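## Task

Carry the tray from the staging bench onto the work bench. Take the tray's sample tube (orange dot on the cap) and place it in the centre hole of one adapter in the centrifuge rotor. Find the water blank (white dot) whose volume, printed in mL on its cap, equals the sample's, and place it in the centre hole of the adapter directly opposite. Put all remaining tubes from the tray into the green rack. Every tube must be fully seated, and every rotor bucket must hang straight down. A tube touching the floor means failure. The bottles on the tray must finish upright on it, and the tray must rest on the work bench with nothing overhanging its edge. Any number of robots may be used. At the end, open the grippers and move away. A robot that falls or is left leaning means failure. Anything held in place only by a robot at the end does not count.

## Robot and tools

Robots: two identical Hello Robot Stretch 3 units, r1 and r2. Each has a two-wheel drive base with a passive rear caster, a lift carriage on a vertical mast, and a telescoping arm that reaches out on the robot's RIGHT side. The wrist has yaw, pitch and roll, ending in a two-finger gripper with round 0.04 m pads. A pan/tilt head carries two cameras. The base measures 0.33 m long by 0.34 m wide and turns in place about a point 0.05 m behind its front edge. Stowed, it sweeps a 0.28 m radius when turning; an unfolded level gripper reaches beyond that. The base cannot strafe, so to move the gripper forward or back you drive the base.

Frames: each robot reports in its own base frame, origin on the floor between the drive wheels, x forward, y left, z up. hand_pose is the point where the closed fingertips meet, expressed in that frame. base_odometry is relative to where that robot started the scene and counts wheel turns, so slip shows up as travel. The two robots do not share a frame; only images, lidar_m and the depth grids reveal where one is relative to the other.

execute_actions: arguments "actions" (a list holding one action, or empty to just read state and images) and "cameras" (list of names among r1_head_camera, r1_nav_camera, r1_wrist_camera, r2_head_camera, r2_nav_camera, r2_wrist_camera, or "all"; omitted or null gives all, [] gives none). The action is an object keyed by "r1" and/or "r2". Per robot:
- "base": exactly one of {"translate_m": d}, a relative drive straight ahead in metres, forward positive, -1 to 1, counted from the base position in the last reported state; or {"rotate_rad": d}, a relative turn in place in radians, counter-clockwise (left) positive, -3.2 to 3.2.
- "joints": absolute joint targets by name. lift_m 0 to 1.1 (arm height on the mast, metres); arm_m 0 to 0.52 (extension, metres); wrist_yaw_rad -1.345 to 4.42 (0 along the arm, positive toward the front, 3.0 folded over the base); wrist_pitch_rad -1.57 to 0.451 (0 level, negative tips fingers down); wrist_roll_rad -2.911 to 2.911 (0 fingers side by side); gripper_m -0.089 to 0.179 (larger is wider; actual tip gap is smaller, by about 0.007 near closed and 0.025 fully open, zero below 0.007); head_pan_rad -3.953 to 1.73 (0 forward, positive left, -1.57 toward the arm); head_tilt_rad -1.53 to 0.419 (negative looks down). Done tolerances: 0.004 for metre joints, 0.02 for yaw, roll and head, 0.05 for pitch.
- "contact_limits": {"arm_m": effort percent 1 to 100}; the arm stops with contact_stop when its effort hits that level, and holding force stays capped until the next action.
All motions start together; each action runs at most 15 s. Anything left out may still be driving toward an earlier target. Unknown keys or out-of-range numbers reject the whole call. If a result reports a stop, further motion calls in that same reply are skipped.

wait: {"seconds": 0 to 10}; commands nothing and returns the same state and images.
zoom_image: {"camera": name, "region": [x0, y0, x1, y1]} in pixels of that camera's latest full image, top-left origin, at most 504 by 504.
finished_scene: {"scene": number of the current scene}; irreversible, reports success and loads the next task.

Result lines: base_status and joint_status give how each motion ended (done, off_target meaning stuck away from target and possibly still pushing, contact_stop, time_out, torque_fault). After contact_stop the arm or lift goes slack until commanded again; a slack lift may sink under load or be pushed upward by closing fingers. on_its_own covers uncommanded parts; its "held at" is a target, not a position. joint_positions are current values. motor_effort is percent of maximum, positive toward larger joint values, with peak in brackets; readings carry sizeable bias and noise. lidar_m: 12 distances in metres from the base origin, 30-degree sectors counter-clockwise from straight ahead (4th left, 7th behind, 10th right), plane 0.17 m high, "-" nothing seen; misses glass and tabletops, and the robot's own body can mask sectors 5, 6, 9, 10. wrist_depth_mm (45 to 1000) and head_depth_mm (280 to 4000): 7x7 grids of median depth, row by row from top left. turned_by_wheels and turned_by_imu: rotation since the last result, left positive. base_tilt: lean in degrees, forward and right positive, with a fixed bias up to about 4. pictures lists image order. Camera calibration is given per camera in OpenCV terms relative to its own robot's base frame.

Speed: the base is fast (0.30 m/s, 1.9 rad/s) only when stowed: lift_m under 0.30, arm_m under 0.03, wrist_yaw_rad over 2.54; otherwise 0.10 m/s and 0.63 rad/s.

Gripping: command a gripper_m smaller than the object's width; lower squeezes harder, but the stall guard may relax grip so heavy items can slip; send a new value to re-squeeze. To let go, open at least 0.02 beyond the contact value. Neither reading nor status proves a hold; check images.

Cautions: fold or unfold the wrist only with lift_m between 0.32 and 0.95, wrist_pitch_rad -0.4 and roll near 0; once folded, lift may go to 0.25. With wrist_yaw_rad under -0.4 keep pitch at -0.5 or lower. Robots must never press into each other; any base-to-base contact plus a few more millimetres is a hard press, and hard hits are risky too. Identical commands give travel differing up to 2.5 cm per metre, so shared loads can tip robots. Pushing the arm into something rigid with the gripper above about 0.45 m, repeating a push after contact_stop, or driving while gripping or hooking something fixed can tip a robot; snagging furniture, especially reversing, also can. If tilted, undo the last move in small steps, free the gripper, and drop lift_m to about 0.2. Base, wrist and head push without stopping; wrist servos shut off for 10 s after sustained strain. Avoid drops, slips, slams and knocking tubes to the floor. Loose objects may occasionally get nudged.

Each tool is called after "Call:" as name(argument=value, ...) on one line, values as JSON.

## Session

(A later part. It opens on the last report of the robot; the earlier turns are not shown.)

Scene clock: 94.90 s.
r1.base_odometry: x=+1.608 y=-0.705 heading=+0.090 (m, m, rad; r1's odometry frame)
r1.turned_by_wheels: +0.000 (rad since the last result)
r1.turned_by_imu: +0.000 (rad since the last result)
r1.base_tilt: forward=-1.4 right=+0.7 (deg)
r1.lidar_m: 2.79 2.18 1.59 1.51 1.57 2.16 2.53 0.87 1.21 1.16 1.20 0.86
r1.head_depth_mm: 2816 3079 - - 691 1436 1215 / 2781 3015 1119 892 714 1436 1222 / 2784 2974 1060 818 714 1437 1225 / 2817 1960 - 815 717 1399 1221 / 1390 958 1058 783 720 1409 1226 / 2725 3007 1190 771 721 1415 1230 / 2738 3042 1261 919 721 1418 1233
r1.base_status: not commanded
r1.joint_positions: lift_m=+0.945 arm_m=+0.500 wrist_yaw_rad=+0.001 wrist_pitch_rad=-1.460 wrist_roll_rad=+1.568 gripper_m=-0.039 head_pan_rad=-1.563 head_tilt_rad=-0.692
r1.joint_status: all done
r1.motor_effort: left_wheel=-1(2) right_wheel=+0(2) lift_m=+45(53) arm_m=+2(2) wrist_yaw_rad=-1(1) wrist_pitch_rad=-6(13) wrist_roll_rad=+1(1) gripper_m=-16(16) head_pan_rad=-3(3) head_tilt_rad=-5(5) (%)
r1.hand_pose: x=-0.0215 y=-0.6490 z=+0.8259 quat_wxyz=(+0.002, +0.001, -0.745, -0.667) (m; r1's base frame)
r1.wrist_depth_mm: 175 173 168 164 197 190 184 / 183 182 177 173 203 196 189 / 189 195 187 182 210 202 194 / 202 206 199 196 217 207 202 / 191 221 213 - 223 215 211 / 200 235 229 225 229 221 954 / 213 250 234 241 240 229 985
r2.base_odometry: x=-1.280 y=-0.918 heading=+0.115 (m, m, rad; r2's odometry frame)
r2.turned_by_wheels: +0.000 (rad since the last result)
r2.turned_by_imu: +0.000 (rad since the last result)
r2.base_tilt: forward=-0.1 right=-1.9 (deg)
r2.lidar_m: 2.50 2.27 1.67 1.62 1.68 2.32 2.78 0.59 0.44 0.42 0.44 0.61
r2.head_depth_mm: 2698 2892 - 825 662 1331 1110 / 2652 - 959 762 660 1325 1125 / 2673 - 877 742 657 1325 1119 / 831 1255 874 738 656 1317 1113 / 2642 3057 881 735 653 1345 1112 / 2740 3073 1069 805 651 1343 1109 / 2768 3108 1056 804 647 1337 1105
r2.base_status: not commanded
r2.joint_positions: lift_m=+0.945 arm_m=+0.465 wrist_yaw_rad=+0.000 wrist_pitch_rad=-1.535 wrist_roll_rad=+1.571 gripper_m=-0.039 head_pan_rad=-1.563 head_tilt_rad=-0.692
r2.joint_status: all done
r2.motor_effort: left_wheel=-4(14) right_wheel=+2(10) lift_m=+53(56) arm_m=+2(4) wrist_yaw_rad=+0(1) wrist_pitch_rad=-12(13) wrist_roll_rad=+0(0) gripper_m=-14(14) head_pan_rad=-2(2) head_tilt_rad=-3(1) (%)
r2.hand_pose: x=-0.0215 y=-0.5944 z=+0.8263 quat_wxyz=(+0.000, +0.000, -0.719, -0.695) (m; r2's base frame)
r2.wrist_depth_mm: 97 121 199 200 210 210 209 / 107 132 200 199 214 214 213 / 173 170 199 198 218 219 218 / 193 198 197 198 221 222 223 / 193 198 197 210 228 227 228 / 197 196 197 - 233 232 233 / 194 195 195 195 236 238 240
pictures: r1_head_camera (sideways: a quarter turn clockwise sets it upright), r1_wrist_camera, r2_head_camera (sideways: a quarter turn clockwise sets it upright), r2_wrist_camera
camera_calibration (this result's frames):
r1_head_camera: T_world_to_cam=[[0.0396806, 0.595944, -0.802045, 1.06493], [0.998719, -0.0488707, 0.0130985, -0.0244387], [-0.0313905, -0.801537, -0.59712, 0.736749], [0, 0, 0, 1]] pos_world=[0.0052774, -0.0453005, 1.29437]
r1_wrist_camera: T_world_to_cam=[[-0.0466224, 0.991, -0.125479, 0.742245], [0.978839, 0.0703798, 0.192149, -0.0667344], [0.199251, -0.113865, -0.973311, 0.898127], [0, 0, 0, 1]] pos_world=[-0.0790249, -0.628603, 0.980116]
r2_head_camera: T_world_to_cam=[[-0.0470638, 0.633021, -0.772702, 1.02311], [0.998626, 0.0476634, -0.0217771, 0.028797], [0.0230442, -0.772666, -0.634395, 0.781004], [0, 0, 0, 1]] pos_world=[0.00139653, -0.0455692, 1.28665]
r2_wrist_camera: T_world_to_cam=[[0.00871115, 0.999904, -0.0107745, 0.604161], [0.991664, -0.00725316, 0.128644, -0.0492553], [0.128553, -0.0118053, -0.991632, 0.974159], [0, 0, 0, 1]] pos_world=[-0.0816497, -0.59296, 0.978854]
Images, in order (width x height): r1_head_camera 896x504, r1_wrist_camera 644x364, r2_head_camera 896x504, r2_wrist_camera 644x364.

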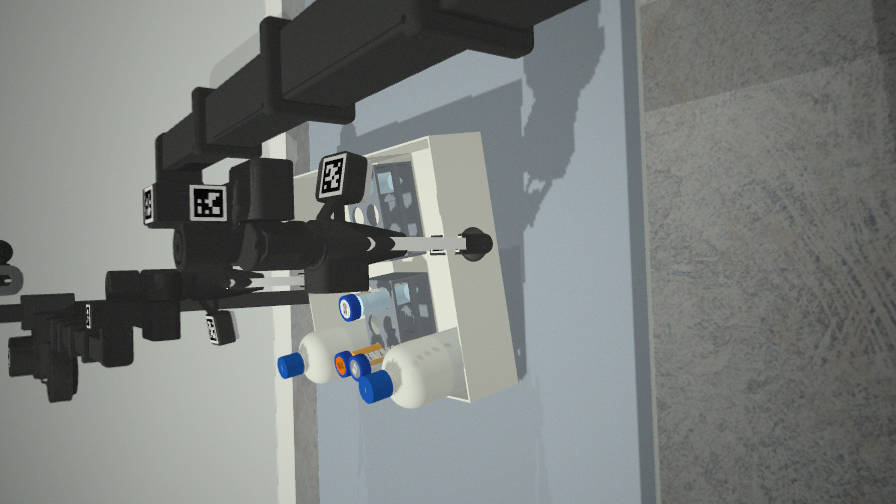

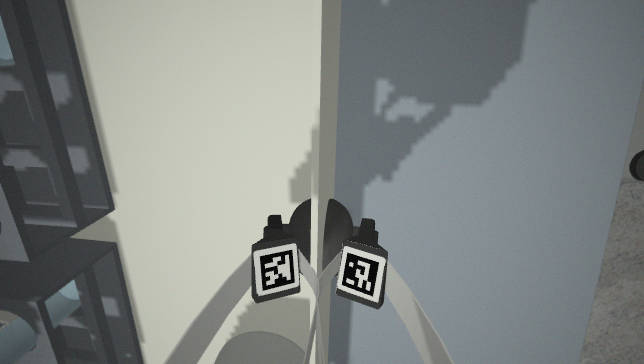

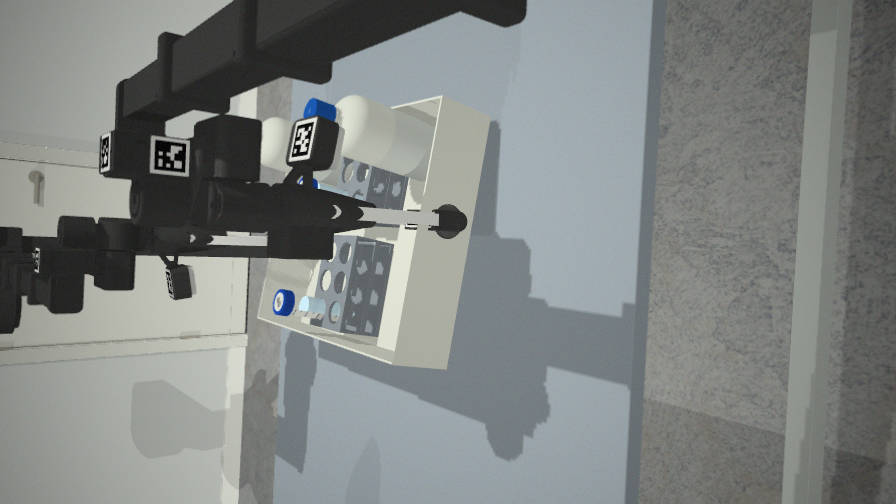

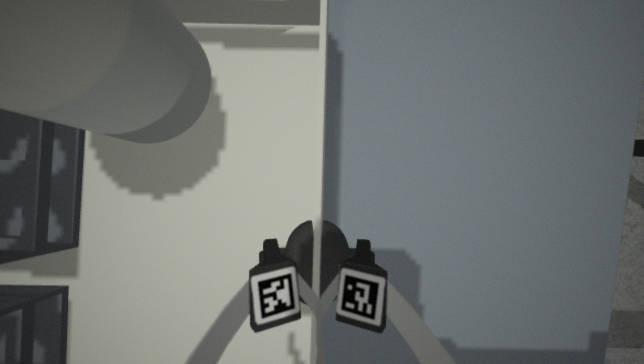

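Call:
execute_actions(actions=[{"r1":{"joints":{"lift_m":0.915}},"r2":{"joints":{"lift_m":0.915}}}], cameras=[])

Call:
execute_actions(actions=[{"r1":{"joints":{"gripper_m":0.05}},"r2":{"joints":{"gripper_m":0.05}}}], cameras=[])

Call:
execute_actions(actions=[{"r1":{"joints":{"lift_m":1.0},"base":{"translate_m":-0.08}},"r2":{"joints":{"lift_m":1.1}}}], cameras=["r1_wrist_camera","r2_wrist_camera","r2_head_camera"])

Scene clock: 105.23 s.
r1.base_odometry: x=+1.608 y=-0.705 heading=+0.090 (m, m, rad; r1's odometry frame)
r1.turned_by_wheels: +0.000 (rad since the last result)
r1.turned_by_imu: -0.001 (rad since the last result)
r1.base_tilt: forward=-1.6 right=+0.6 (deg)
r1.lidar_m: 2.79 2.18 1.59 1.51 1.58 2.17 2.53 0.86 1.20 1.16 1.20 0.86
r1.head_depth_mm: 2825 3134 3247 - 673 1437 1223 / 2799 3066 - 871 715 1434 1221 / 2794 2997 1125 846 716 1440 1223 / 2794 2957 - 906 716 1415 1224 / 1416 907 1076 782 717 1412 1224 / 2724 3074 1265 782 720 1415 1234 / 2749 3044 1260 916 721 1415 1236
r1.base_status: not commanded
r1.joint_positions: lift_m=+0.917 arm_m=+0.500 wrist_yaw_rad=+0.001 wrist_pitch_rad=-1.461 wrist_roll_rad=+1.569 gripper_m=-0.039 head_pan_rad=-1.563 head_tilt_rad=-0.692
r1.joint_status: lift_m contact_stop (moved -0.028 of -0.030)
r1.on_its_own: lift_m is slack since a contact_stop, until your next command for it
r1.motor_effort: left_wheel=-4(4) right_wheel=+5(4) lift_m=+34(38) arm_m=+2(2) wrist_yaw_rad=-1(1) wrist_pitch_rad=-5(6) wrist_roll_rad=+1(1) gripper_m=-16(16) head_pan_rad=-3(3) head_tilt_rad=-5(6) (%)
r1.hand_pose: x=-0.0215 y=-0.6486 z=+0.7980 quat_wxyz=(+0.002, +0.001, -0.745, -0.668) (m; r1's base frame)
r1.wrist_depth_mm: 175 191 185 177 173 167 162 / 180 198 190 183 178 172 166 / 201 204 197 188 183 177 170 / 208 210 204 196 190 182 176 / 194 219 211 - 196 189 182 / 199 226 219 211 201 195 188 / 207 238 223 216 211 201 195
r2.base_odometry: x=-1.280 y=-0.918 heading=+0.115 (m, m, rad; r2's odometry frame)
r2.turned_by_wheels: +0.000 (rad since the last result)
r2.turned_by_imu: +0.000 (rad since the last result)
r2.base_tilt: forward=-0.1 right=-2.1 (deg)
r2.lidar_m: 2.50 2.27 1.67 1.62 1.68 2.32 2.78 0.59 0.44 0.42 0.44 0.60
r2.head_depth_mm: 2671 2961 - 784 644 1329 1108 / 2666 2880 1002 758 661 1329 1122 / 2684 - - 748 659 1325 1119 / 985 913 1022 754 655 1320 1117 / 2647 3028 1023 759 652 1342 1117 / 2758 3117 1060 807 651 1340 1113 / 2740 3089 1056 803 649 1334 1109
r2.base_status: not commanded
r2.joint_positions: lift_m=+0.915 arm_m=+0.465 wrist_yaw_rad=+0.000 wrist_pitch_rad=-1.537 wrist_roll_rad=+1.571 gripper_m=-0.039 head_pan_rad=-1.563 head_tilt_rad=-0.692
r2.joint_status: all done
r2.motor_effort: left_wheel=-3(4) right_wheel=+2(2) lift_m=+34(45) arm_m=+3(3) wrist_yaw_rad=+1(0) wrist_pitch_rad=-12(12) wrist_roll_rad=+0(1) gripper_m=-14(14) head_pan_rad=-2(2) head_tilt_rad=-4(3) (%)
r2.hand_pose: x=-0.0215 y=-0.5940 z=+0.7969 quat_wxyz=(+0.000, +0.000, -0.719, -0.695) (m; r2's base frame)
r2.wrist_depth_mm: 94 121 180 181 183 183 183 / 102 130 183 185 186 187 187 / 183 187 188 188 190 190 189 / 188 190 191 194 195 193 193 / 195 194 195 197 197 199 197 / 197 198 200 - 203 202 202 / 198 203 203 204 206 205 206
pictures: none
No camera images: the call's "cameras" was empty. Leave "cameras" out to get every camera's image.

not run: a stop came earlier in this reply.

not run: a stop came earlier in this reply.

Call:
execute_actions(actions=[{"r1":{"joints":{"gripper_m":0.05}},"r2":{"joints":{"gripper_m":0.06}}}], cameras=[])

Call:
execute_actions(actions=[{"r1":{"joints":{"lift_m":1.0}},"r2":{"joints":{"lift_m":1.1}}}], cameras=[])

Call:
execute_actions(actions=[{"r1":{"base":{"translate_m":-0.08}},"r2":{"base":{"translate_m":-0.09},"joints":{"arm_m":0.41}}}], cameras=["r1_wrist_camera","r2_wrist_camera","r2_head_camera"])

Scene clock: 114.47 s.
r1.base_odometry: x=+1.608 y=-0.705 heading=+0.090 (m, m, rad; r1's odometry frame)
r1.turned_by_wheels: +0.000 (rad since the last result)
r1.turned_by_imu: +0.000 (rad since the last result)
r1.base_tilt: forward=-1.6 right=+0.7 (deg)
r1.lidar_m: 2.79 2.19 1.59 1.51 1.57 2.16 2.53 0.87 1.20 1.16 1.20 0.86
r1.head_depth_mm: 2802 3136 3260 - 672 1436 1220 / 2793 3068 - 874 713 1439 1224 / 2757 3003 1130 852 715 1440 1226 / 2794 2967 - 902 717 1402 1231 / 1416 906 1077 781 718 1412 1227 / 2688 3054 1254 821 719 1414 1224 / 2725 3065 1263 919 722 1411 1233
r1.base_status: not commanded
r1.joint_positions: lift_m=+0.917 arm_m=+0.500 wrist_yaw_rad=+0.001 wrist_pitch_rad=-1.465 wrist_roll_rad=+1.569 gripper_m=+0.050 head_pan_rad=-1.563 head_tilt_rad=-0.692
r1.joint_status: all done
r1.on_its_own: lift_m is slack since a contact_stop, until your next command for it
r1.motor_effort: left_wheel=-3(4) right_wheel=+1(4) lift_m=+34(35) arm_m=+2(2) wrist_yaw_rad=-1(0) wrist_pitch_rad=-3(5) wrist_roll_rad=+1(0) gripper_m=+0(80) head_pan_rad=-2(4) head_tilt_rad=-5(5) (%)
r1.hand_pose: x=-0.0215 y=-0.6477 z=+0.7981 quat_wxyz=(+0.002, +0.001, -0.743, -0.669) (m; r1's base frame)
r1.wrist_depth_mm: 184 190 183 176 172 167 162 / 193 196 189 181 178 171 166 / 200 202 196 187 184 177 171 / 209 210 201 194 190 182 176 / 215 219 210 201 194 188 181 / 199 225 217 208 206 194 188 / 206 234 226 215 209 200 196
r2.base_odometry: x=-1.280 y=-0.918 heading=+0.115 (m, m, rad; r2's odometry frame)
r2.turned_by_wheels: +0.000 (rad since the last result)
r2.turned_by_imu: +0.000 (rad since the last result)
r2.base_tilt: forward=-0.1 right=-2.0 (deg)
r2.lidar_m: 2.50 2.27 1.67 1.62 1.68 2.32 2.77 0.59 0.44 0.42 0.44 0.60
r2.head_depth_mm: 2688 2963 - 785 646 1333 1107 / 2676 2881 1006 759 660 1323 1121 / 2682 - - 749 659 1322 1118 / 990 917 1028 757 655 1318 1113 / 2650 3062 1023 759 653 1344 1110 / 2728 3082 1067 810 649 1344 1110 / 2748 3127 1057 805 649 1336 1109
r2.base_status: not commanded
r2.joint_positions: lift_m=+0.915 arm_m=+0.465 wrist_yaw_rad=+0.000 wrist_pitch_rad=-1.548 wrist_roll_rad=+1.571 gripper_m=+0.060 head_pan_rad=-1.563 head_tilt_rad=-0.692
r2.joint_status: all done
r2.motor_effort: left_wheel=-3(4) right_wheel=+2(2) lift_m=+34(34) arm_m=+3(3) wrist_yaw_rad=+0(0) wrist_pitch_rad=-5(12) wrist_roll_rad=+0(0) gripper_m=+1(81) head_pan_rad=-2(2) head_tilt_rad=-3(5) (%)
r2.hand_pose: x=-0.0215 y=-0.5910 z=+0.7971 quat_wxyz=(+0.000, +0.000, -0.715, -0.699) (m; r2's base frame)
r2.wrist_depth_mm: 97 126 179 181 184 184 184 / 105 135 183 185 187 188 189 / 181 186 187 190 191 192 192 / 189 190 192 191 194 198 195 / 193 193 195 197 198 200 199 / 196 199 - 202 - 204 204 / 198 202 204 205 206 208 209
pictures: none
No camera images: the call's "cameras" was empty. Leave "cameras" out to get every camera's image.

Scene clock: 116.97 s.
r1.base_odometry: x=+1.608 y=-0.705 heading=+0.090 (m, m, rad; r1's odometry frame)
r1.turned_by_wheels: +0.000 (rad since the last result)
r1.turned_by_imu: +0.000 (rad since the last result)
r1.base_tilt: forward=-1.7 right=+0.6 (deg)
r1.lidar_m: 2.78 2.18 1.60 1.52 1.57 2.17 2.54 0.86 1.20 1.16 1.20 0.86
r1.head_depth_mm: 2797 - 1148 904 713 1440 1222 / 2769 - 1240 909 715 1430 1224 / 2730 3192 1081 857 716 1435 1223 / 2711 - 1090 787 719 1402 1226 / 855 3031 1071 781 717 1410 1227 / 2767 3039 1255 822 719 1406 1228 / 2742 3049 1262 917 721 1412 1232
r1.base_status: not commanded
r1.joint_positions: lift_m=+1.000 arm_m=+0.500 wrist_yaw_rad=+0.001 wrist_pitch_rad=-1.465 wrist_roll_rad=+1.569 gripper_m=+0.050 head_pan_rad=-1.563 head_tilt_rad=-0.692
r1.joint_status: all done
r1.motor_effort: left_wheel=-2(3) right_wheel=+1(1) lift_m=+41(42) arm_m=+2(2) wrist_yaw_rad=-1(0) wrist_pitch_rad=-3(3) wrist_roll_rad=+1(1) gripper_m=+0(1) head_pan_rad=-3(3) head_tilt_rad=-5(6) (%)
r1.hand_pose: x=-0.0215 y=-0.6476 z=+0.8811 quat_wxyz=(+0.002, +0.001, -0.743, -0.669) (m; r1's base frame)
r1.wrist_depth_mm: 217 232 256 250 248 240 865 / 228 250 272 263 255 247 241 / 239 264 283 272 264 254 - / 249 270 291 281 271 262 954 / 322 282 304 292 280 270 994 / 212 261 315 298 296 280 - / 264 273 316 292 300 289 -
r2.base_odometry: x=-1.280 y=-0.918 heading=+0.115 (m, m, rad; r2's odometry frame)
r2.turned_by_wheels: +0.000 (rad since the last result)
r2.turned_by_imu: +0.000 (rad since the last result)
r2.base_tilt: forward=+0.0 right=-2.0 (deg)
r2.lidar_m: 2.51 2.27 1.68 1.62 1.68 2.32 2.78 0.59 0.44 0.42 0.44 0.60
r2.head_depth_mm: 2640 3025 1102 830 664 1333 1109 / 2729 3066 1043 758 661 1332 1121 / - 3092 920 751 657 1324 1117 / 783 2933 1026 757 655 1312 1117 / 2695 3056 1024 758 652 1345 1111 / 2764 3084 1063 806 650 1342 1111 / 2736 3118 1059 805 650 1338 1112
r2.base_status: not commanded
r2.joint_positions: lift_m=+1.097 arm_m=+0.465 wrist_yaw_rad=+0.000 wrist_pitch_rad=-1.549 wrist_roll_rad=+1.571 gripper_m=+0.060 head_pan_rad=-1.563 head_tilt_rad=-0.692
r2.joint_status: all done
joint sent to its limit — the command would take r2.lift_m past its upper limit, so that joint was sent only as far as its limit.
r2.motor_effort: left_wheel=-3(3) right_wheel=+1(1) lift_m=+46(48) arm_m=+3(3) wrist_yaw_rad=+0(0) wrist_pitch_rad=-5(5) wrist_roll_rad=+0(0) gripper_m=+1(1) head_pan_rad=-2(2) head_tilt_rad=-3(3) (%)
r2.hand_pose: x=-0.0215 y=-0.5909 z=+0.9789 quat_wxyz=(+0.000, +0.000, -0.715, -0.700) (m; r2's base frame)
r2.wrist_depth_mm: 345 348 348 357 355 359 - / 242 197 261 359 366 362 - / 359 309 364 367 373 369 - / 270 336 370 374 384 379 - / 373 348 381 386 386 - - / 382 329 - 392 - - - / 339 330 357 397 407 - -
pictures: none
No camera images: the call's "cameras" was empty. Leave "cameras" out to get every camera's image.

Scene clock: 118.87 s.
r1.base_odometry: x=+1.529 y=-0.712 heading=+0.090 (m, m, rad; r1's odometry frame)
r1.turned_by_wheels: +0.000 (rad since the last result)
r1.turned_by_imu: +0.000 (rad since the last result)
r1.base_tilt: forward=-1.6 right=+0.7 (deg)
r1.lidar_m: 2.87 2.18 1.59 1.51 1.57 2.17 2.45 0.80 1.21 1.16 1.20 0.93
r1.head_depth_mm: 2812 - 1145 904 712 1435 1223 / 2767 - 1244 906 714 1428 1224 / 2732 3183 1175 909 715 1435 1225 / 2732 - 1086 790 717 1405 1226 / 2762 3078 1254 892 718 1415 1227 / 925 1690 953 781 722 1415 1226 / 2700 3072 1259 820 720 1420 1232
r1.base_status: done
r1.joint_positions: lift_m=+1.000 arm_m=+0.500 wrist_yaw_rad=+0.001 wrist_pitch_rad=-1.465 wrist_roll_rad=+1.569 gripper_m=+0.050 head_pan_rad=-1.563 head_tilt_rad=-0.692
r1.joint_status: not commanded
r1.motor_effort: left_wheel=-2(4) right_wheel=+1(2) lift_m=+41(42) arm_m=+2(2) wrist_yaw_rad=-1(1) wrist_pitch_rad=-3(3) wrist_roll_rad=+1(1) gripper_m=-1(0) head_pan_rad=-3(2) head_tilt_rad=-5(5) (%)
r1.hand_pose: x=-0.0215 y=-0.6476 z=+0.8811 quat_wxyz=(+0.002, +0.001, -0.743, -0.669) (m; r1's base frame)
r1.wrist_depth_mm: 285 275 269 258 247 241 833 / 295 287 276 265 257 247 240 / 298 269 281 272 263 254 - / 214 245 291 280 271 263 947 / 259 277 303 289 279 270 981 / 340 283 312 300 296 280 - / 333 274 323 312 303 291 -
r2.base_odometry: x=-1.369 y=-0.929 heading=+0.115 (m, m, rad; r2's odometry frame)
r2.turned_by_wheels: +0.000 (rad since the last result)
r2.turned_by_imu: +0.000 (rad since the last result)
r2.base_tilt: forward=+0.0 right=-2.0 (deg)
r2.lidar_m: 2.59 2.27 1.67 1.62 1.68 2.32 2.69 0.59 0.44 0.42 0.44 0.60
r2.head_depth_mm: 2683 3000 1096 826 662 1328 1112 / 2780 3145 1095 826 661 1332 1119 / - 3075 1061 767 658 1321 1120 / 2652 3071 1003 752 656 1313 1117 / 1503 2911 1022 756 653 1336 1093 / 811 3091 1020 755 651 1338 1108 / 2757 3149 1060 804 648 1337 1111
r2.base_status: done
r2.joint_positions: lift_m=+1.097 arm_m=+0.410 wrist_yaw_rad=+0.000 wrist_pitch_rad=-1.549 wrist_roll_rad=+1.571 gripper_m=+0.060 head_pan_rad=-1.563 head_tilt_rad=-0.692
r2.joint_status: all done
r2.motor_effort: left_wheel=-3(9) right_wheel=+1(3) lift_m=+45(46) arm_m=-4(5) wrist_yaw_rad=+0(0) wrist_pitch_rad=-5(5) wrist_roll_rad=+1(0) gripper_m=+1(1) head_pan_rad=-3(2) head_tilt_rad=-3(3) (%)
r2.hand_pose: x=-0.0215 y=-0.5366 z=+0.9789 quat_wxyz=(+0.000, +0.000, -0.714, -0.700) (m; r2's base frame)
r2.wrist_depth_mm: 354 353 356 346 354 - - / 357 358 357 359 364 - - / 365 363 367 368 368 - - / 230 238 371 376 373 - - / 232 270 381 386 379 - - / 328 386 - 387 - - - / 331 365 397 404 398 - -
pictures: r1_wrist_camera, r2_head_camera (sideways: a quarter turn clockwise sets it upright), r2_wrist_camera
camera_calibration (this result's frames):
r1_wrist_camera: T_world_to_cam=[[-0.0459647, 0.991712, -0.119976, 0.743375], [0.978872, 0.0686696, 0.192597, -0.0789335], [0.199239, -0.108588, -0.973916, 0.955927], [0, 0, 0, 1]] pos_world=[-0.0790234, -0.627992, 1.03538]
r2_head_camera: T_world_to_cam=[[-0.0470639, 0.633021, -0.772702, 1.02311], [0.998626, 0.0476635, -0.0217771, 0.028797], [0.0230443, -0.772666, -0.634395, 0.781004], [0, 0, 0, 1]] pos_world=[0.00139653, -0.0455692, 1.28665]
r2_wrist_camera: T_world_to_cam=[[0.00868667, 0.999957, 0.003204, 0.534341], [0.991664, -0.00902646, 0.128533, -0.0693149], [0.128557, 0.00206076, -0.9917, 1.1337], [0, 0, 0, 1]] pos_world=[-0.0816495, -0.53728, 1.13149]
Images, in order (width x height): r1_wrist_camera 644x364, r2_head_camera 896x504, r2_wrist_camera 644x364.

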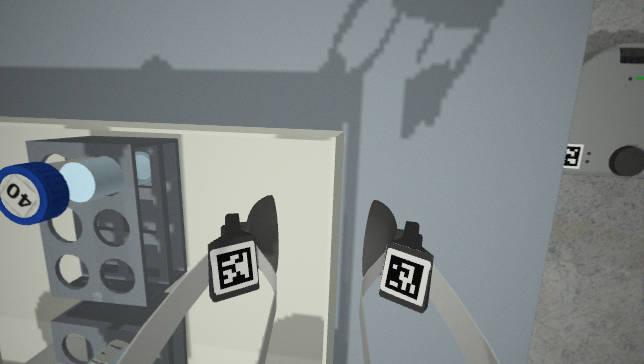

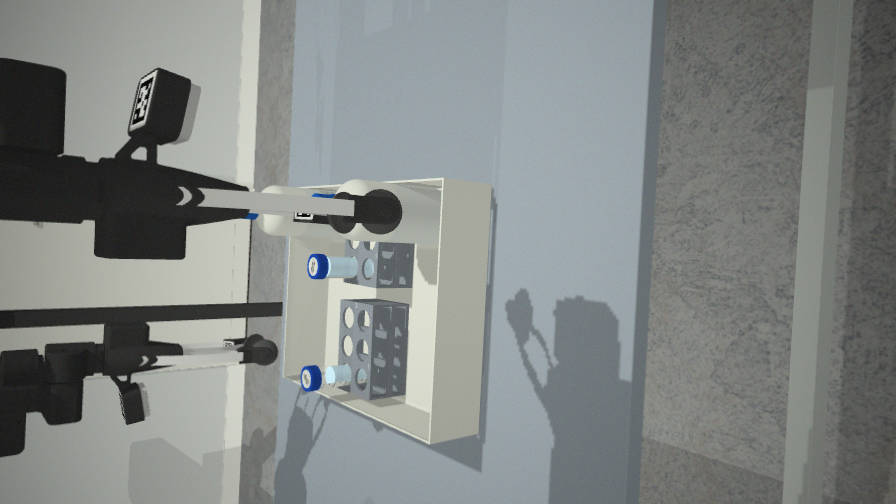

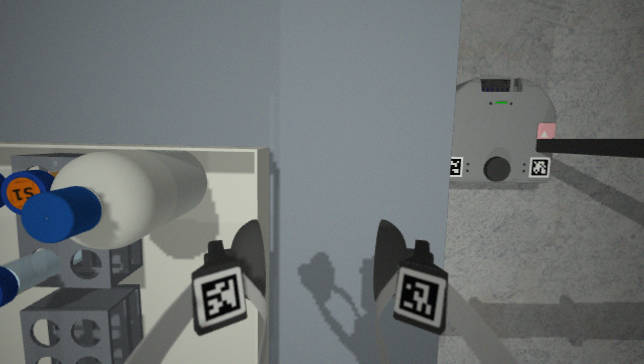

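Call:
execute_actions(actions=[{"r2":{"base":{"translate_m":-0.018},"joints":{"arm_m":0.52,"wrist_pitch_rad":-1.38}},"r1":{"joints":{"arm_m":0.49}}}], cameras=["r2_wrist_camera","r1_head_camera"])

Scene clock: 132.77 s.
r1.base_odometry: x=+1.529 y=-0.712 heading=+0.090 (m, m, rad; r1's odometry frame)
r1.turned_by_wheels: +0.000 (rad since the last result)
r1.turned_by_imu: -0.001 (rad since the last result)
r1.base_tilt: forward=-1.7 right=+0.6 (deg)
r1.lidar_m: 2.86 2.18 1.59 1.51 1.57 2.17 2.45 0.80 1.20 1.16 1.20 0.93
r1.head_depth_mm: 2828 - 1144 901 711 1437 1223 / 2743 - 1243 909 714 1435 1225 / 2776 3210 1185 906 714 1436 1218 / 2769 - 1076 790 716 1406 1224 / 2775 3076 1256 893 716 1409 1229 / 2659 2910 940 779 718 1406 1225 / 785 3060 1258 822 720 1413 1236
r1.base_status: not commanded
r1.joint_positions: lift_m=+1.000 arm_m=+0.490 wrist_yaw_rad=+0.001 wrist_pitch_rad=-1.465 wrist_roll_rad=+1.569 gripper_m=+0.050 head_pan_rad=-1.563 head_tilt_rad=-0.692
r1.joint_status: all done
r1.motor_effort: left_wheel=-2(1) right_wheel=+1(1) lift_m=+41(41) arm_m=-4(5) wrist_yaw_rad=+0(1) wrist_pitch_rad=-3(3) wrist_roll_rad=+0(1) gripper_m=+0(1) head_pan_rad=-2(3) head_tilt_rad=-6(5) (%)
r1.hand_pose: x=-0.0215 y=-0.6381 z=+0.8811 quat_wxyz=(+0.002, +0.001, -0.743, -0.669) (m; r1's base frame)
r1.wrist_depth_mm: 287 278 267 257 247 243 879 / 297 284 274 264 255 247 - / 288 287 281 271 263 254 - / 217 272 292 281 271 262 988 / 258 283 303 290 279 272 975 / 318 289 312 301 298 283 - / 314 272 323 311 300 293 -
r2.base_odometry: x=-1.387 y=-0.931 heading=+0.115 (m, m, rad; r2's odometry frame)
r2.turned_by_wheels: +0.000 (rad since the last result)
r2.turned_by_imu: +0.000 (rad since the last result)
r2.base_tilt: forward=+0.0 right=-2.0 (deg)
r2.lidar_m: 2.61 2.27 1.67 1.62 1.69 2.32 2.67 0.59 0.44 0.42 0.44 0.60
r2.head_depth_mm: 2661 2983 1097 828 662 1333 1110 / 2665 3039 1091 823 662 1325 1115 / - 3105 1084 792 658 1316 1120 / 2666 3019 911 752 655 1322 1116 / 2664 2950 1020 759 653 1336 1091 / 807 3038 1004 755 651 1340 1110 / 2753 3084 1061 777 649 1336 1104
r2.base_status: done
r2.joint_positions: lift_m=+1.097 arm_m=+0.520 wrist_yaw_rad=+0.000 wrist_pitch_rad=-1.383 wrist_roll_rad=+1.571 gripper_m=+0.060 head_pan_rad=-1.563 head_tilt_rad=-0.692
r2.joint_status: all done
r2.motor_effort: left_wheel=-3(9) right_wheel=+1(3) lift_m=+46(46) arm_m=+4(4) wrist_yaw_rad=+0(0) wrist_pitch_rad=+2(3) wrist_roll_rad=+0(0) gripper_m=+1(1) head_pan_rad=-2(2) head_tilt_rad=-3(3) (%)
r2.hand_pose: x=-0.0215 y=-0.6883 z=+0.9793 quat_wxyz=(+0.000, +0.000, -0.770, -0.638) (m; r2's base frame)
r2.wrist_depth_mm: 409 387 371 356 340 331 321 / 412 394 382 360 349 335 325 / 426 403 380 367 357 337 326 / 279 335 359 296 360 345 333 / 272 398 335 232 367 356 343 / 454 422 - 381 - 359 348 / 467 422 370 394 382 365 362
pictures: r1_head_camera (sideways: a quarter turn clockwise sets it upright), r2_wrist_camera
camera_calibration (this result's frames):
r1_head_camera: T_world_to_cam=[[0.0396807, 0.595944, -0.802045, 1.06493], [0.998719, -0.0488709, 0.0130985, -0.0244387], [-0.0313907, -0.801537, -0.59712, 0.736749], [0, 0, 0, 1]] pos_world=[0.00527738, -0.0453005, 1.29437]
r2_wrist_camera: T_world_to_cam=[[0.00853018, 0.986754, -0.162001, 0.838792], [0.991669, 0.012476, 0.128208, -0.0556088], [0.12853, -0.161745, -0.978426, 1.00868], [0, 0, 0, 1]] pos_world=[-0.081655, -0.663839, 1.12993]
Images, in order (width x height): r1_head_camera 896x504, r2_wrist_camera 644x364.

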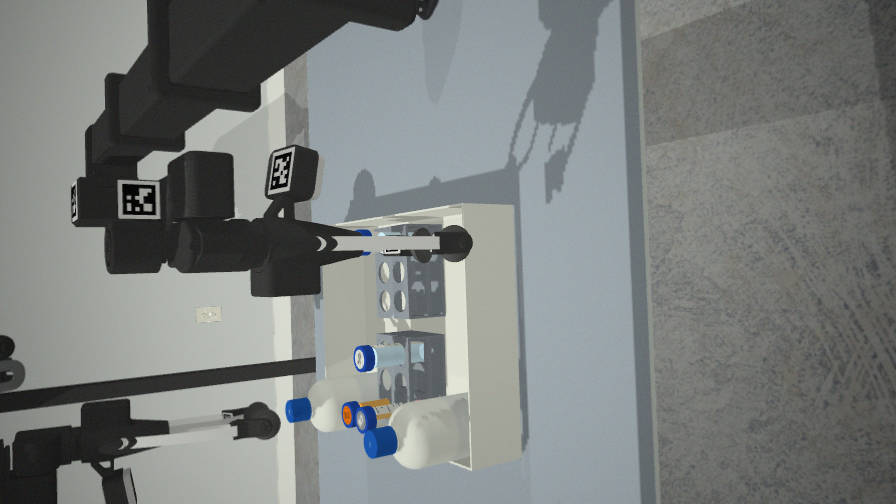

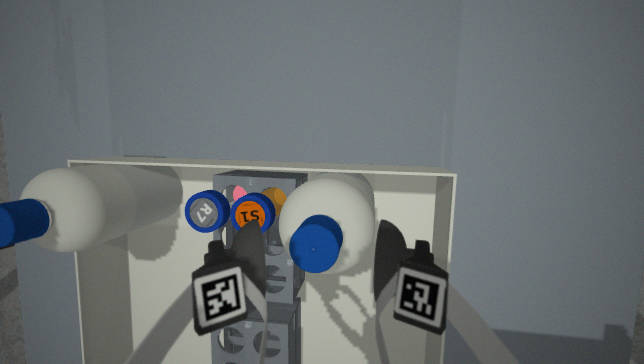

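Call:
execute_actions(actions=[{"r2":{"base":{"translate_m":0.012},"joints":{"lift_m":1.06,"wrist_pitch_rad":-1.33,"gripper_m":0.055}}}], cameras=["r2_wrist_camera"])

Call:
execute_actions(actions=[{"r2":{"joints":{"lift_m":1.03}}}], cameras=["r2_wrist_camera","r1_head_camera"])

Scene clock: 139.43 s.
r1.base_odometry: x=+1.529 y=-0.712 heading=+0.090 (m, m, rad; r1's odometry frame)
r1.turned_by_wheels: +0.000 (rad since the last result)
r1.turned_by_imu: -0.001 (rad since the last result)
r1.base_tilt: forward=-1.7 right=+0.5 (deg)
r1.lidar_m: 2.87 2.18 1.60 1.51 1.57 2.17 2.45 0.80 1.21 1.16 1.20 0.92
r1.head_depth_mm: 2842 - 1146 902 713 1434 1223 / 2742 - 1238 907 713 1437 1226 / 2740 3192 1179 911 716 1440 1226 / 2756 - 1076 788 718 1411 1224 / 2770 3057 1254 895 719 1404 1226 / 1513 1557 933 778 719 1407 1227 / 763 3058 1262 822 722 1407 1237
r1.base_status: not commanded
r1.joint_positions: lift_m=+1.000 arm_m=+0.490 wrist_yaw_rad=+0.001 wrist_pitch_rad=-1.465 wrist_roll_rad=+1.569 gripper_m=+0.050 head_pan_rad=-1.563 head_tilt_rad=-0.692
r1.joint_status: not commanded
r1.motor_effort: left_wheel=-2(2) right_wheel=+1(0) lift_m=+41(41) arm_m=-4(4) wrist_yaw_rad=-1(1) wrist_pitch_rad=-3(3) wrist_roll_rad=+1(1) gripper_m=+0(0) head_pan_rad=-3(3) head_tilt_rad=-6(5) (%)
r1.hand_pose: x=-0.0215 y=-0.6381 z=+0.8811 quat_wxyz=(+0.002, +0.001, -0.743, -0.669) (m; r1's base frame)
r1.wrist_depth_mm: 287 276 267 257 248 240 862 / 296 287 273 264 254 247 - / 289 287 280 272 262 255 - / 217 270 292 280 272 263 962 / 259 283 304 292 277 272 993 / 318 293 313 299 292 283 - / 313 273 328 311 300 295 -
r2.base_odometry: x=-1.375 y=-0.929 heading=+0.114 (m, m, rad; r2's odometry frame)
r2.turned_by_wheels: +0.000 (rad since the last result)
r2.turned_by_imu: +0.000 (rad since the last result)
r2.base_tilt: forward=-0.1 right=-2.0 (deg)
r2.lidar_m: 2.60 2.27 1.67 1.62 1.68 2.32 2.68 0.59 0.44 0.42 0.44 0.60
r2.head_depth_mm: 2720 2997 1098 831 665 1330 1106 / 2703 3059 1098 822 659 1327 1120 / - 3111 1018 783 658 1319 1123 / 2661 3079 934 752 655 1314 1119 / 2596 2903 1021 758 654 1347 1095 / 807 3107 1001 754 652 1340 1114 / 2736 3110 1058 780 649 1339 1112
r2.base_status: done
r2.joint_positions: lift_m=+1.060 arm_m=+0.520 wrist_yaw_rad=+0.000 wrist_pitch_rad=-1.335 wrist_roll_rad=+1.571 gripper_m=+0.055 head_pan_rad=-1.563 head_tilt_rad=-0.692
r2.joint_status: all done
r2.motor_effort: left_wheel=-3(6) right_wheel=+1(6) lift_m=+31(35) arm_m=+4(4) wrist_yaw_rad=+0(0) wrist_pitch_rad=+3(3) wrist_roll_rad=+0(0) gripper_m=+0(34) head_pan_rad=-2(2) head_tilt_rad=-4(3) (%)
r2.hand_pose: x=-0.0215 y=-0.7007 z=+0.9441 quat_wxyz=(+0.000, +0.000, -0.785, -0.619) (m; r2's base frame)
r2.wrist_depth_mm: 386 361 341 323 313 297 281 / 396 374 351 332 316 302 283 / 406 376 354 335 318 301 291 / 244 301 292 207 318 306 293 / 250 376 278 187 325 312 298 / 427 392 - 324 - 317 307 / 447 395 340 364 343 324 307
pictures: r2_wrist_camera
camera_calibration (this result's frames):
r2_wrist_camera: T_world_to_cam=[[0.00848948, 0.97774, -0.209649, 0.88399], [0.99167, 0.0187156, 0.12744, -0.0458377], [0.128527, -0.208985, -0.969436, 0.930601], [0, 0, 0, 1]] pos_world=[-0.0816561, -0.668974, 1.09333]
Images, in order (width x height): r2_wrist_camera 644x364.

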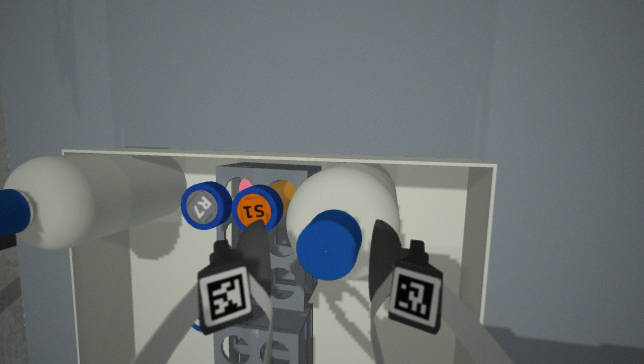

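Scene clock: 140.83 s.
r1.base_odometry: x=+1.529 y=-0.712 heading=+0.090 (m, m, rad; r1's odometry frame)
r1.turned_by_wheels: +0.000 (rad since the last result)
r1.turned_by_imu: +0.000 (rad since the last result)
r1.base_tilt: forward=-1.4 right=+0.7 (deg)
r1.lidar_m: 2.87 2.19 1.59 1.51 1.57 2.17 2.45 0.80 1.20 1.16 1.20 0.93
r1.head_depth_mm: 2810 - 1150 903 713 1444 1223 / 2774 - 1240 907 715 1433 1224 / 2760 3234 1182 909 715 1438 1226 / 2745 - 1073 790 715 1404 1224 / 2745 3086 1254 895 718 1400 1233 / 1522 1544 934 781 717 1412 1227 / 773 3025 1262 823 719 1410 1234
r1.base_status: not commanded
r1.joint_positions: lift_m=+1.000 arm_m=+0.490 wrist_yaw_rad=+0.001 wrist_pitch_rad=-1.465 wrist_roll_rad=+1.569 gripper_m=+0.050 head_pan_rad=-1.563 head_tilt_rad=-0.692
r1.joint_status: not commanded
r1.motor_effort: left_wheel=-2(2) right_wheel=+1(0) lift_m=+41(41) arm_m=-4(4) wrist_yaw_rad=-1(1) wrist_pitch_rad=-3(3) wrist_roll_rad=+1(1) gripper_m=+0(0) head_pan_rad=-2(2) head_tilt_rad=-5(4) (%)
r1.hand_pose: x=-0.0215 y=-0.6381 z=+0.8811 quat_wxyz=(+0.002, +0.001, -0.743, -0.669) (m; r1's base frame)
r1.wrist_depth_mm: 286 277 268 257 249 239 867 / 295 288 276 264 255 247 - / 287 287 284 272 263 254 - / 219 268 291 282 271 262 946 / 259 284 305 291 277 273 - / 317 291 313 300 296 283 - / 316 271 326 311 301 294 -
r2.base_odometry: x=-1.375 y=-0.929 heading=+0.114 (m, m, rad; r2's odometry frame)
r2.turned_by_wheels: +0.000 (rad since the last result)
r2.turned_by_imu: +0.000 (rad since the last result)
r2.base_tilt: forward=-0.2 right=-1.9 (deg)
r2.lidar_m: 2.60 2.28 1.67 1.62 1.68 2.32 2.68 0.59 0.44 0.42 0.44 0.60
r2.head_depth_mm: - 3047 1103 828 665 1335 1110 / 2728 3036 1090 826 661 1326 1124 / - 3108 1017 788 658 1319 1118 / 2691 3082 910 754 656 1312 1118 / 2580 2903 1023 761 654 1346 1095 / 808 3090 1004 756 650 1339 1115 / 2747 3128 1060 778 650 1337 1108
r2.base_status: not commanded
r2.joint_positions: lift_m=+1.042 arm_m=+0.520 wrist_yaw_rad=+0.000 wrist_pitch_rad=-1.343 wrist_roll_rad=+1.571 gripper_m=+0.055 head_pan_rad=-1.563 head_tilt_rad=-0.692
r2.joint_status: lift_m contact_stop (moved -0.018 of -0.030)
r2.on_its_own: lift_m is slack since a contact_stop, until your next command for it (your +1.030 is given up)
r2.motor_effort: left_wheel=-2(4) right_wheel=+1(2) lift_m=+36(36) arm_m=+4(4) wrist_yaw_rad=+1(0) wrist_pitch_rad=+8(11) wrist_roll_rad=+0(1) gripper_m=+2(1) head_pan_rad=-3(2) head_tilt_rad=-3(3) (%)
r2.hand_pose: x=-0.0215 y=-0.6986 z=+0.9256 quat_wxyz=(+0.000, +0.000, -0.783, -0.622) (m; r2's base frame)
r2.wrist_depth_mm: 367 344 327 306 297 279 264 / 371 348 330 314 294 282 270 / 378 353 337 319 304 286 275 / 238 301 278 191 302 289 281 / 238 366 219 166 312 295 284 / 372 377 - 187 - 302 289 / 415 378 304 336 327 305 294
pictures: r1_head_camera (sideways: a quarter turn clockwise sets it upright), r2_wrist_camera
camera_calibration (this result's frames):
r1_head_camera: T_world_to_cam=[[0.0396806, 0.595944, -0.802045, 1.06493], [0.998719, -0.0488707, 0.0130985, -0.0244387], [-0.0313905, -0.801537, -0.59712, 0.736749], [0, 0, 0, 1]] pos_world=[0.0052774, -0.0453005, 1.29437]
r2_wrist_camera: T_world_to_cam=[[0.00848881, 0.979426, -0.201625, 0.871815], [0.991669, 0.017671, 0.127591, -0.0443873], [0.128529, -0.201028, -0.971117, 0.920202], [0, 0, 0, 1]] pos_world=[-0.0816559, -0.668107, 1.07507]
Images, in order (width x height): r1_head_camera 896x504, r2_wrist_camera 644x364.

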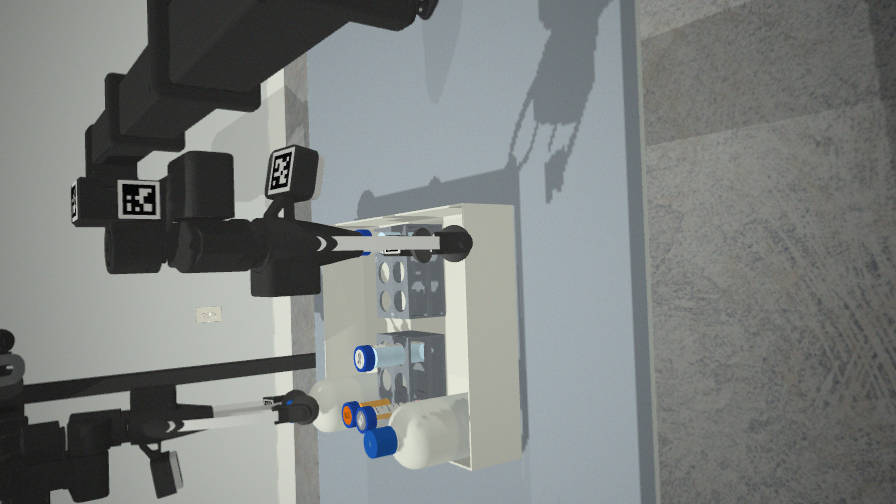

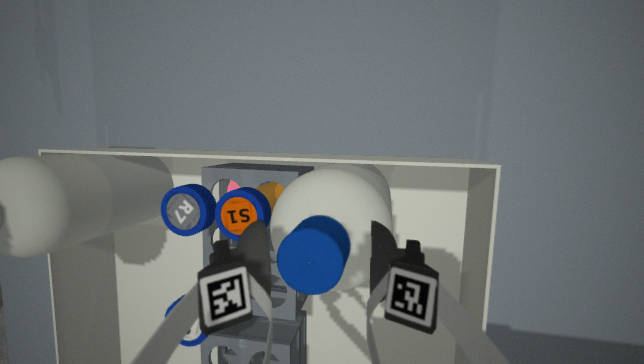

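Grip the cap, lift slightly, carry it 0.23.

Call:
execute_actions(actions=[{"r2":{"joints":{"lift_m":1.05,"gripper_m":0.0}}}], cameras=[])

Call:
execute_actions(actions=[{"r2":{"joints":{"lift_m":1.06,"arm_m":0.51}}}], cameras=[])

Call:
execute_actions(actions=[{"r2":{"base":{"translate_m":0.225}}}], cameras=["r2_wrist_camera","r2_head_camera"])

Scene clock: 145.33 s.
r1.base_odometry: x=+1.529 y=-0.712 heading=+0.090 (m, m, rad; r1's odometry frame)
r1.turned_by_wheels: +0.000 (rad since the last result)
r1.turned_by_imu: +0.000 (rad since the last result)
r1.base_tilt: forward=-1.6 right=+0.8 (deg)
r1.lidar_m: 2.87 2.18 1.59 1.51 1.56 2.17 2.46 0.80 1.20 1.16 1.20 0.92
r1.head_depth_mm: 2804 - 1152 904 712 1431 1221 / 2801 - 1238 905 713 1439 1222 / 2728 3197 1185 907 716 1442 1227 / 2759 - 1072 787 718 1400 1222 / 2754 3051 1250 895 720 1410 1226 / 1518 1583 938 780 720 1409 1230 / 774 3065 1262 823 723 1411 1237
r1.base_status: not commanded
r1.joint_positions: lift_m=+1.000 arm_m=+0.490 wrist_yaw_rad=+0.001 wrist_pitch_rad=-1.465 wrist_roll_rad=+1.569 gripper_m=+0.050 head_pan_rad=-1.563 head_tilt_rad=-0.692
r1.joint_status: not commanded
r1.motor_effort: left_wheel=-2(2) right_wheel=+1(1) lift_m=+41(41) arm_m=-4(4) wrist_yaw_rad=-1(1) wrist_pitch_rad=-3(3) wrist_roll_rad=+1(1) gripper_m=+0(1) head_pan_rad=-3(3) head_tilt_rad=-6(6) (%)
r1.hand_pose: x=-0.0215 y=-0.6381 z=+0.8811 quat_wxyz=(+0.002, +0.001, -0.743, -0.669) (m; r1's base frame)
r1.wrist_depth_mm: 286 277 266 256 248 241 875 / 296 284 275 264 255 247 - / 288 283 282 271 264 255 - / 217 268 292 279 272 264 955 / 258 284 303 292 278 272 973 / 317 293 316 301 294 284 - / 316 269 324 312 301 292 -
r2.base_odometry: x=-1.375 y=-0.929 heading=+0.114 (m, m, rad; r2's odometry frame)
r2.turned_by_wheels: +0.000 (rad since the last result)
r2.turned_by_imu: +0.000 (rad since the last result)
r2.base_tilt: forward=+0.1 right=-2.0 (deg)
r2.lidar_m: 2.59 2.28 1.68 1.62 1.68 2.32 2.68 0.59 0.44 0.42 0.44 0.60
r2.head_depth_mm: 2762 3011 1100 829 664 1334 1109 / 2741 3056 1096 823 661 1325 1127 / - 3136 1015 786 658 1318 1122 / 2681 3100 907 753 655 1312 1115 / 2600 2877 1020 759 652 1347 1091 / 807 3133 1004 755 650 1339 1113 / 2759 3108 1059 778 647 1340 1109
r2.base_status: not commanded
r2.joint_positions: lift_m=+1.050 arm_m=+0.520 wrist_yaw_rad=+0.000 wrist_pitch_rad=-1.333 wrist_roll_rad=+1.571 gripper_m=+0.000 head_pan_rad=-1.563 head_tilt_rad=-0.692
r2.joint_status: all done
r2.motor_effort: left_wheel=-2(2) right_wheel=+0(1) lift_m=+46(47) arm_m=+4(4) wrist_yaw_rad=+1(1) wrist_pitch_rad=+2(7) wrist_roll_rad=+0(0) gripper_m=-10(85) head_pan_rad=-2(2) head_tilt_rad=-4(4) (%)
r2.hand_pose: x=-0.0215 y=-0.7011 z=+0.9337 quat_wxyz=(+0.000, +0.000, -0.786, -0.619) (m; r2's base frame)
r2.wrist_depth_mm: 372 352 331 314 298 283 269 / 378 362 335 320 304 288 277 / 391 363 347 325 308 295 281 / 238 301 283 198 308 294 284 / 243 373 230 156 317 299 290 / 424 379 370 201 315 306 292 / 426 390 307 347 330 312 302
pictures: none
No camera images: the call's "cameras" was empty. Leave "cameras" out to get every camera's image.

Scene clock: 146.17 s.
r1.base_odometry: x=+1.529 y=-0.712 heading=+0.090 (m, m, rad; r1's odometry frame)
r1.turned_by_wheels: +0.000 (rad since the last result)
r1.turned_by_imu: +0.000 (rad since the last result)
r1.base_tilt: forward=-1.7 right=+0.8 (deg)
r1.lidar_m: 2.87 2.17 1.59 1.51 1.57 2.17 2.45 0.80 1.20 1.16 1.20 0.92
r1.head_depth_mm: 2812 - 1144 907 713 1427 1221 / 2753 - 1243 905 715 1435 1221 / 2737 3245 1184 908 718 1439 1221 / 2747 - 1076 789 717 1408 1223 / 2758 3082 1246 897 718 1409 1227 / 1487 1600 944 779 719 1417 1226 / 770 3056 1269 821 722 1412 1233
r1.base_status: not commanded
r1.joint_positions: lift_m=+1.000 arm_m=+0.490 wrist_yaw_rad=+0.001 wrist_pitch_rad=-1.465 wrist_roll_rad=+1.569 gripper_m=+0.050 head_pan_rad=-1.563 head_tilt_rad=-0.692
r1.joint_status: not commanded
r1.motor_effort: left_wheel=-1(2) right_wheel=+0(1) lift_m=+41(41) arm_m=-4(4) wrist_yaw_rad=-1(1) wrist_pitch_rad=-3(3) wrist_roll_rad=+0(1) gripper_m=+0(1) head_pan_rad=-3(2) head_tilt_rad=-5(5) (%)
r1.hand_pose: x=-0.0215 y=-0.6381 z=+0.8811 quat_wxyz=(+0.002, +0.001, -0.743, -0.669) (m; r1's base frame)
r1.wrist_depth_mm: 285 277 267 256 248 239 859 / 296 286 275 265 255 246 - / 289 285 280 270 263 255 - / 218 269 290 279 271 260 986 / 258 283 302 290 277 272 993 / 318 294 314 302 295 283 - / 315 270 328 311 300 293 -
r2.base_odometry: x=-1.375 y=-0.929 heading=+0.114 (m, m, rad; r2's odometry frame)
r2.turned_by_wheels: +0.000 (rad since the last result)
r2.turned_by_imu: +0.000 (rad since the last result)
r2.base_tilt: forward=-0.1 right=-1.9 (deg)
r2.lidar_m: 2.60 2.27 1.68 1.62 1.68 2.31 2.68 0.59 0.44 0.42 0.44 0.60
r2.head_depth_mm: 2726 3007 1099 828 663 1329 1106 / 2717 3107 1097 826 661 1328 1122 / - 3098 1018 767 659 1321 1123 / 2653 3103 926 750 655 1318 1111 / 2572 2870 1022 759 653 1342 1093 / 805 3086 1005 754 651 1340 1110 / 2752 3092 1058 779 648 1338 1107
r2.base_status: not commanded
r2.joint_positions: lift_m=+1.060 arm_m=+0.510 wrist_yaw_rad=+0.000 wrist_pitch_rad=-1.334 wrist_roll_rad=+1.571 gripper_m=+0.000 head_pan_rad=-1.563 head_tilt_rad=-0.692
r2.joint_status: all done
r2.motor_effort: left_wheel=-2(2) right_wheel=+1(1) lift_m=+48(51) arm_m=-4(4) wrist_yaw_rad=+0(0) wrist_pitch_rad=+2(3) wrist_roll_rad=+1(1) gripper_m=-9(10) head_pan_rad=-3(2) head_tilt_rad=-4(2) (%)
r2.hand_pose: x=-0.0215 y=-0.6919 z=+0.9436 quat_wxyz=(+0.000, +0.000, -0.786, -0.619) (m; r2's base frame)
r2.wrist_depth_mm: 382 364 343 321 305 292 278 / 397 374 349 330 316 297 283 / 400 376 354 340 320 303 290 / 248 313 290 205 315 303 293 / 258 380 296 163 322 313 299 / 438 397 282 352 329 318 301 / 448 401 343 357 338 323 310
pictures: none
No camera images: the call's "cameras" was empty. Leave "cameras" out to get every camera's image.

Scene clock: 149.40 s.
r1.base_odometry: x=+1.529 y=-0.712 heading=+0.090 (m, m, rad; r1's odometry frame)
r1.turned_by_wheels: +0.000 (rad since the last result)
r1.turned_by_imu: +0.000 (rad since the last result)
r1.base_tilt: forward=-1.7 right=+0.6 (deg)
r1.lidar_m: 2.87 2.19 1.59 1.51 1.57 2.17 2.46 0.80 1.20 1.16 1.20 0.93
r1.head_depth_mm: 2842 - 1149 905 710 1436 1223 / 2762 - 1241 905 715 1440 1229 / 2773 3236 1179 905 714 1441 1222 / 792 - 994 788 717 1401 1222 / 2752 3065 1253 895 719 1408 1231 / 2785 3061 1261 780 719 1416 1227 / 2736 3036 1258 820 721 1417 1232
r1.base_status: not commanded
r1.joint_positions: lift_m=+1.000 arm_m=+0.490 wrist_yaw_rad=+0.001 wrist_pitch_rad=-1.465 wrist_roll_rad=+1.569 gripper_m=+0.050 head_pan_rad=-1.563 head_tilt_rad=-0.692
r1.joint_status: not commanded
r1.motor_effort: left_wheel=-2(2) right_wheel=+1(1) lift_m=+41(41) arm_m=-4(4) wrist_yaw_rad=-1(0) wrist_pitch_rad=-3(3) wrist_roll_rad=+1(0) gripper_m=+0(0) head_pan_rad=-2(3) head_tilt_rad=-5(5) (%)
r1.hand_pose: x=-0.0215 y=-0.6381 z=+0.8811 quat_wxyz=(+0.002, +0.001, -0.743, -0.669) (m; r1's base frame)
r1.wrist_depth_mm: 284 275 267 256 247 239 850 / 295 284 274 263 254 246 - / 290 287 280 272 264 254 - / 217 270 291 282 271 263 978 / 259 284 303 289 277 273 - / 316 293 314 301 296 283 - / 351 270 326 311 302 291 -
r2.base_odometry: x=-1.152 y=-0.904 heading=+0.114 (m, m, rad; r2's odometry frame)
r2.turned_by_wheels: +0.000 (rad since the last result)
r2.turned_by_imu: -0.001 (rad since the last result)
r2.base_tilt: forward=-0.1 right=-2.0 (deg)
r2.lidar_m: 2.38 2.27 1.68 1.62 1.68 2.32 2.90 0.60 0.44 0.42 0.44 0.60
r2.head_depth_mm: 2746 2985 932 765 663 1336 1126 / 2707 3090 957 746 661 1324 1117 / - 3081 1029 750 657 1319 1117 / 2581 3062 1030 757 656 1320 1097 / 2687 3034 1073 813 652 1344 1116 / 2764 3086 1068 809 650 1342 1110 / 2767 3109 1059 804 649 1339 1109
r2.base_status: done
r2.joint_positions: lift_m=+1.060 arm_m=+0.510 wrist_yaw_rad=+0.000 wrist_pitch_rad=-1.334 wrist_roll_rad=+1.571 gripper_m=+0.000 head_pan_rad=-1.563 head_tilt_rad=-0.692
r2.joint_status: not commanded
r2.motor_effort: left_wheel=-2(3) right_wheel=+1(6) lift_m=+48(48) arm_m=-4(4) wrist_yaw_rad=+0(0) wrist_pitch_rad=+2(3) wrist_roll_rad=+0(0) gripper_m=-9(9) head_pan_rad=-2(2) head_tilt_rad=-4(3) (%)
r2.hand_pose: x=-0.0215 y=-0.6919 z=+0.9436 quat_wxyz=(+0.000, +0.000, -0.786, -0.619) (m; r2's base frame)
r2.wrist_depth_mm: 333 357 276 314 307 290 279 / 344 361 324 319 313 291 280 / 373 376 313 327 316 295 287 / 331 375 298 204 317 305 293 / 424 389 299 163 311 309 295 / 438 399 383 359 332 317 306 / 444 417 387 362 344 325 308
pictures: r2_head_camera (sideways: a quarter turn clockwise sets it upright), r2_wrist_camera
camera_calibration (this result's frames):
r2_head_camera: T_world_to_cam=[[-0.0470641, 0.633041, -0.772687, 1.02309], [0.998626, 0.047664, -0.0217761, 0.0287957], [0.0230442, -0.77265, -0.634414, 0.781029], [0, 0, 0, 1]] pos_world=[0.00139653, -0.0455688, 1.28665]
r2_wrist_camera: T_world_to_cam=[[0.00848883, 0.977481, -0.210853, 0.876229], [0.99167, 0.0188731, 0.127417, -0.0458112], [0.128527, -0.210178, -0.969178, 0.930913], [0, 0, 0, 1]] pos_world=[-0.0816561, -0.659976, 1.09281]
Images, in order (width x height): r2_head_camera 896x504, r2_wrist_camera 644x364.

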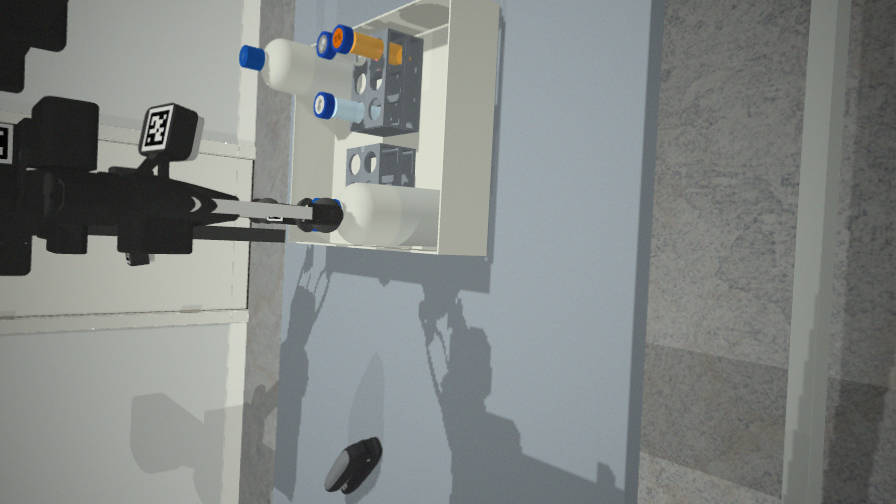

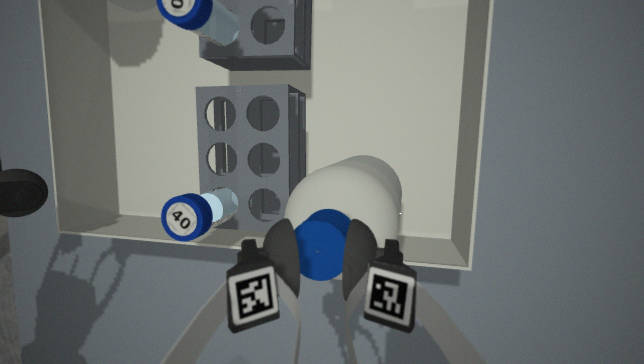

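Call:
execute_actions(actions=[{"r2":{"joints":{"lift_m":1.051}}}], cameras=[])

Call:
execute_actions(actions=[{"r2":{"joints":{"gripper_m":0.055}}}], cameras=[])

Call:
execute_actions(actions=[{"r2":{"joints":{"lift_m":1.09}}}], cameras=[])

Call:
execute_actions(actions=[{"r2":{"base":{"translate_m":-0.22},"joints":{"arm_m":0.47,"wrist_pitch_rad":-1.55}},"r1":{"joints":{"lift_m":0.915}}}], cameras=[])

Call:
execute_actions(actions=[{"r2":{"joints":{"lift_m":0.915}}}], cameras=["r1_wrist_camera","r2_wrist_camera","r2_head_camera"])

Scene clock: 157.43 s.
r1.base_odometry: x=+1.529 y=-0.712 heading=+0.090 (m, m, rad; r1's odometry frame)
r1.turned_by_wheels: +0.000 (rad since the last result)
r1.turned_by_imu: +0.000 (rad since the last result)
r1.base_tilt: forward=-1.9 right=+0.5 (deg)
r1.lidar_m: 2.87 2.18 1.59 1.51 1.57 2.17 2.46 0.80 1.20 1.16 1.20 0.92
r1.head_depth_mm: 2823 - 1148 904 712 1435 1221 / 2786 - 1239 907 714 1435 1223 / 2731 3220 1184 910 714 1438 1229 / 793 - 993 789 717 1406 1224 / 2713 3066 1252 896 717 1407 1230 / 2758 3041 1252 780 720 1412 1235 / 2772 3018 1261 820 722 1416 1236
r1.base_status: not commanded
r1.joint_positions: lift_m=+1.000 arm_m=+0.490 wrist_yaw_rad=+0.001 wrist_pitch_rad=-1.465 wrist_roll_rad=+1.569 gripper_m=+0.050 head_pan_rad=-1.563 head_tilt_rad=-0.692
r1.joint_status: not commanded
r1.motor_effort: left_wheel=-2(2) right_wheel=+1(1) lift_m=+40(41) arm_m=-4(4) wrist_yaw_rad=+0(1) wrist_pitch_rad=-3(3) wrist_roll_rad=+0(1) gripper_m=-1(1) head_pan_rad=-3(3) head_tilt_rad=-4(5) (%)
r1.hand_pose: x=-0.0215 y=-0.6381 z=+0.8811 quat_wxyz=(+0.002, +0.001, -0.743, -0.669) (m; r1's base frame)
r1.wrist_depth_mm: 285 279 267 258 247 239 860 / 296 285 276 264 255 249 - / 286 285 282 272 264 255 - / 217 271 291 281 271 262 970 / 258 283 303 290 280 272 978 / 316 292 313 303 294 281 - / 354 269 326 312 301 295 -
r2.base_odometry: x=-1.152 y=-0.904 heading=+0.114 (m, m, rad; r2's odometry frame)
r2.turned_by_wheels: +0.000 (rad since the last result)
r2.turned_by_imu: +0.000 (rad since the last result)
r2.base_tilt: forward=-0.1 right=-2.0 (deg)
r2.lidar_m: 2.37 2.27 1.67 1.62 1.68 2.31 2.91 0.60 0.44 0.42 0.44 0.60
r2.head_depth_mm: 2739 3024 931 766 664 1334 1123 / 2709 3071 955 746 661 1327 1124 / - 3117 1031 750 658 1322 1120 / 2630 3094 1036 757 654 1317 1096 / 2702 3065 1073 812 654 1347 1113 / 2755 3113 1065 810 651 1341 1109 / 2750 3091 1059 806 648 1337 1109
r2.base_status: not commanded
r2.joint_positions: lift_m=+1.053 arm_m=+0.510 wrist_yaw_rad=+0.000 wrist_pitch_rad=-1.329 wrist_roll_rad=+1.571 gripper_m=+0.000 head_pan_rad=-1.563 head_tilt_rad=-0.692
r2.joint_status: lift_m contact_stop (moved -0.007 of -0.009)
r2.on_its_own: lift_m is slack since a contact_stop, until your next command for it
r2.motor_effort: left_wheel=-1(3) right_wheel=+0(1) lift_m=+37(40) arm_m=-4(4) wrist_yaw_rad=+0(0) wrist_pitch_rad=+0(3) wrist_roll_rad=+1(0) gripper_m=-9(10) head_pan_rad=-2(3) head_tilt_rad=-4(3) (%)
r2.hand_pose: x=-0.0215 y=-0.6929 z=+0.9371 quat_wxyz=(+0.000, +0.000, -0.787, -0.617) (m; r2's base frame)
r2.wrist_depth_mm: 332 351 271 311 302 281 272 / 334 356 330 318 305 288 278 / 351 367 293 324 309 294 285 / 341 373 299 201 314 298 286 / 419 362 293 159 306 306 293 / 421 400 385 350 325 308 297 / 439 412 378 359 340 322 301
pictures: none
No camera images: the call's "cameras" was empty. Leave "cameras" out to get every camera's image.

not run: a stop came earlier in this reply.

not run: a stop came earlier in this reply.

not run: a stop came earlier in this reply.

not run: a stop came earlier in this reply.


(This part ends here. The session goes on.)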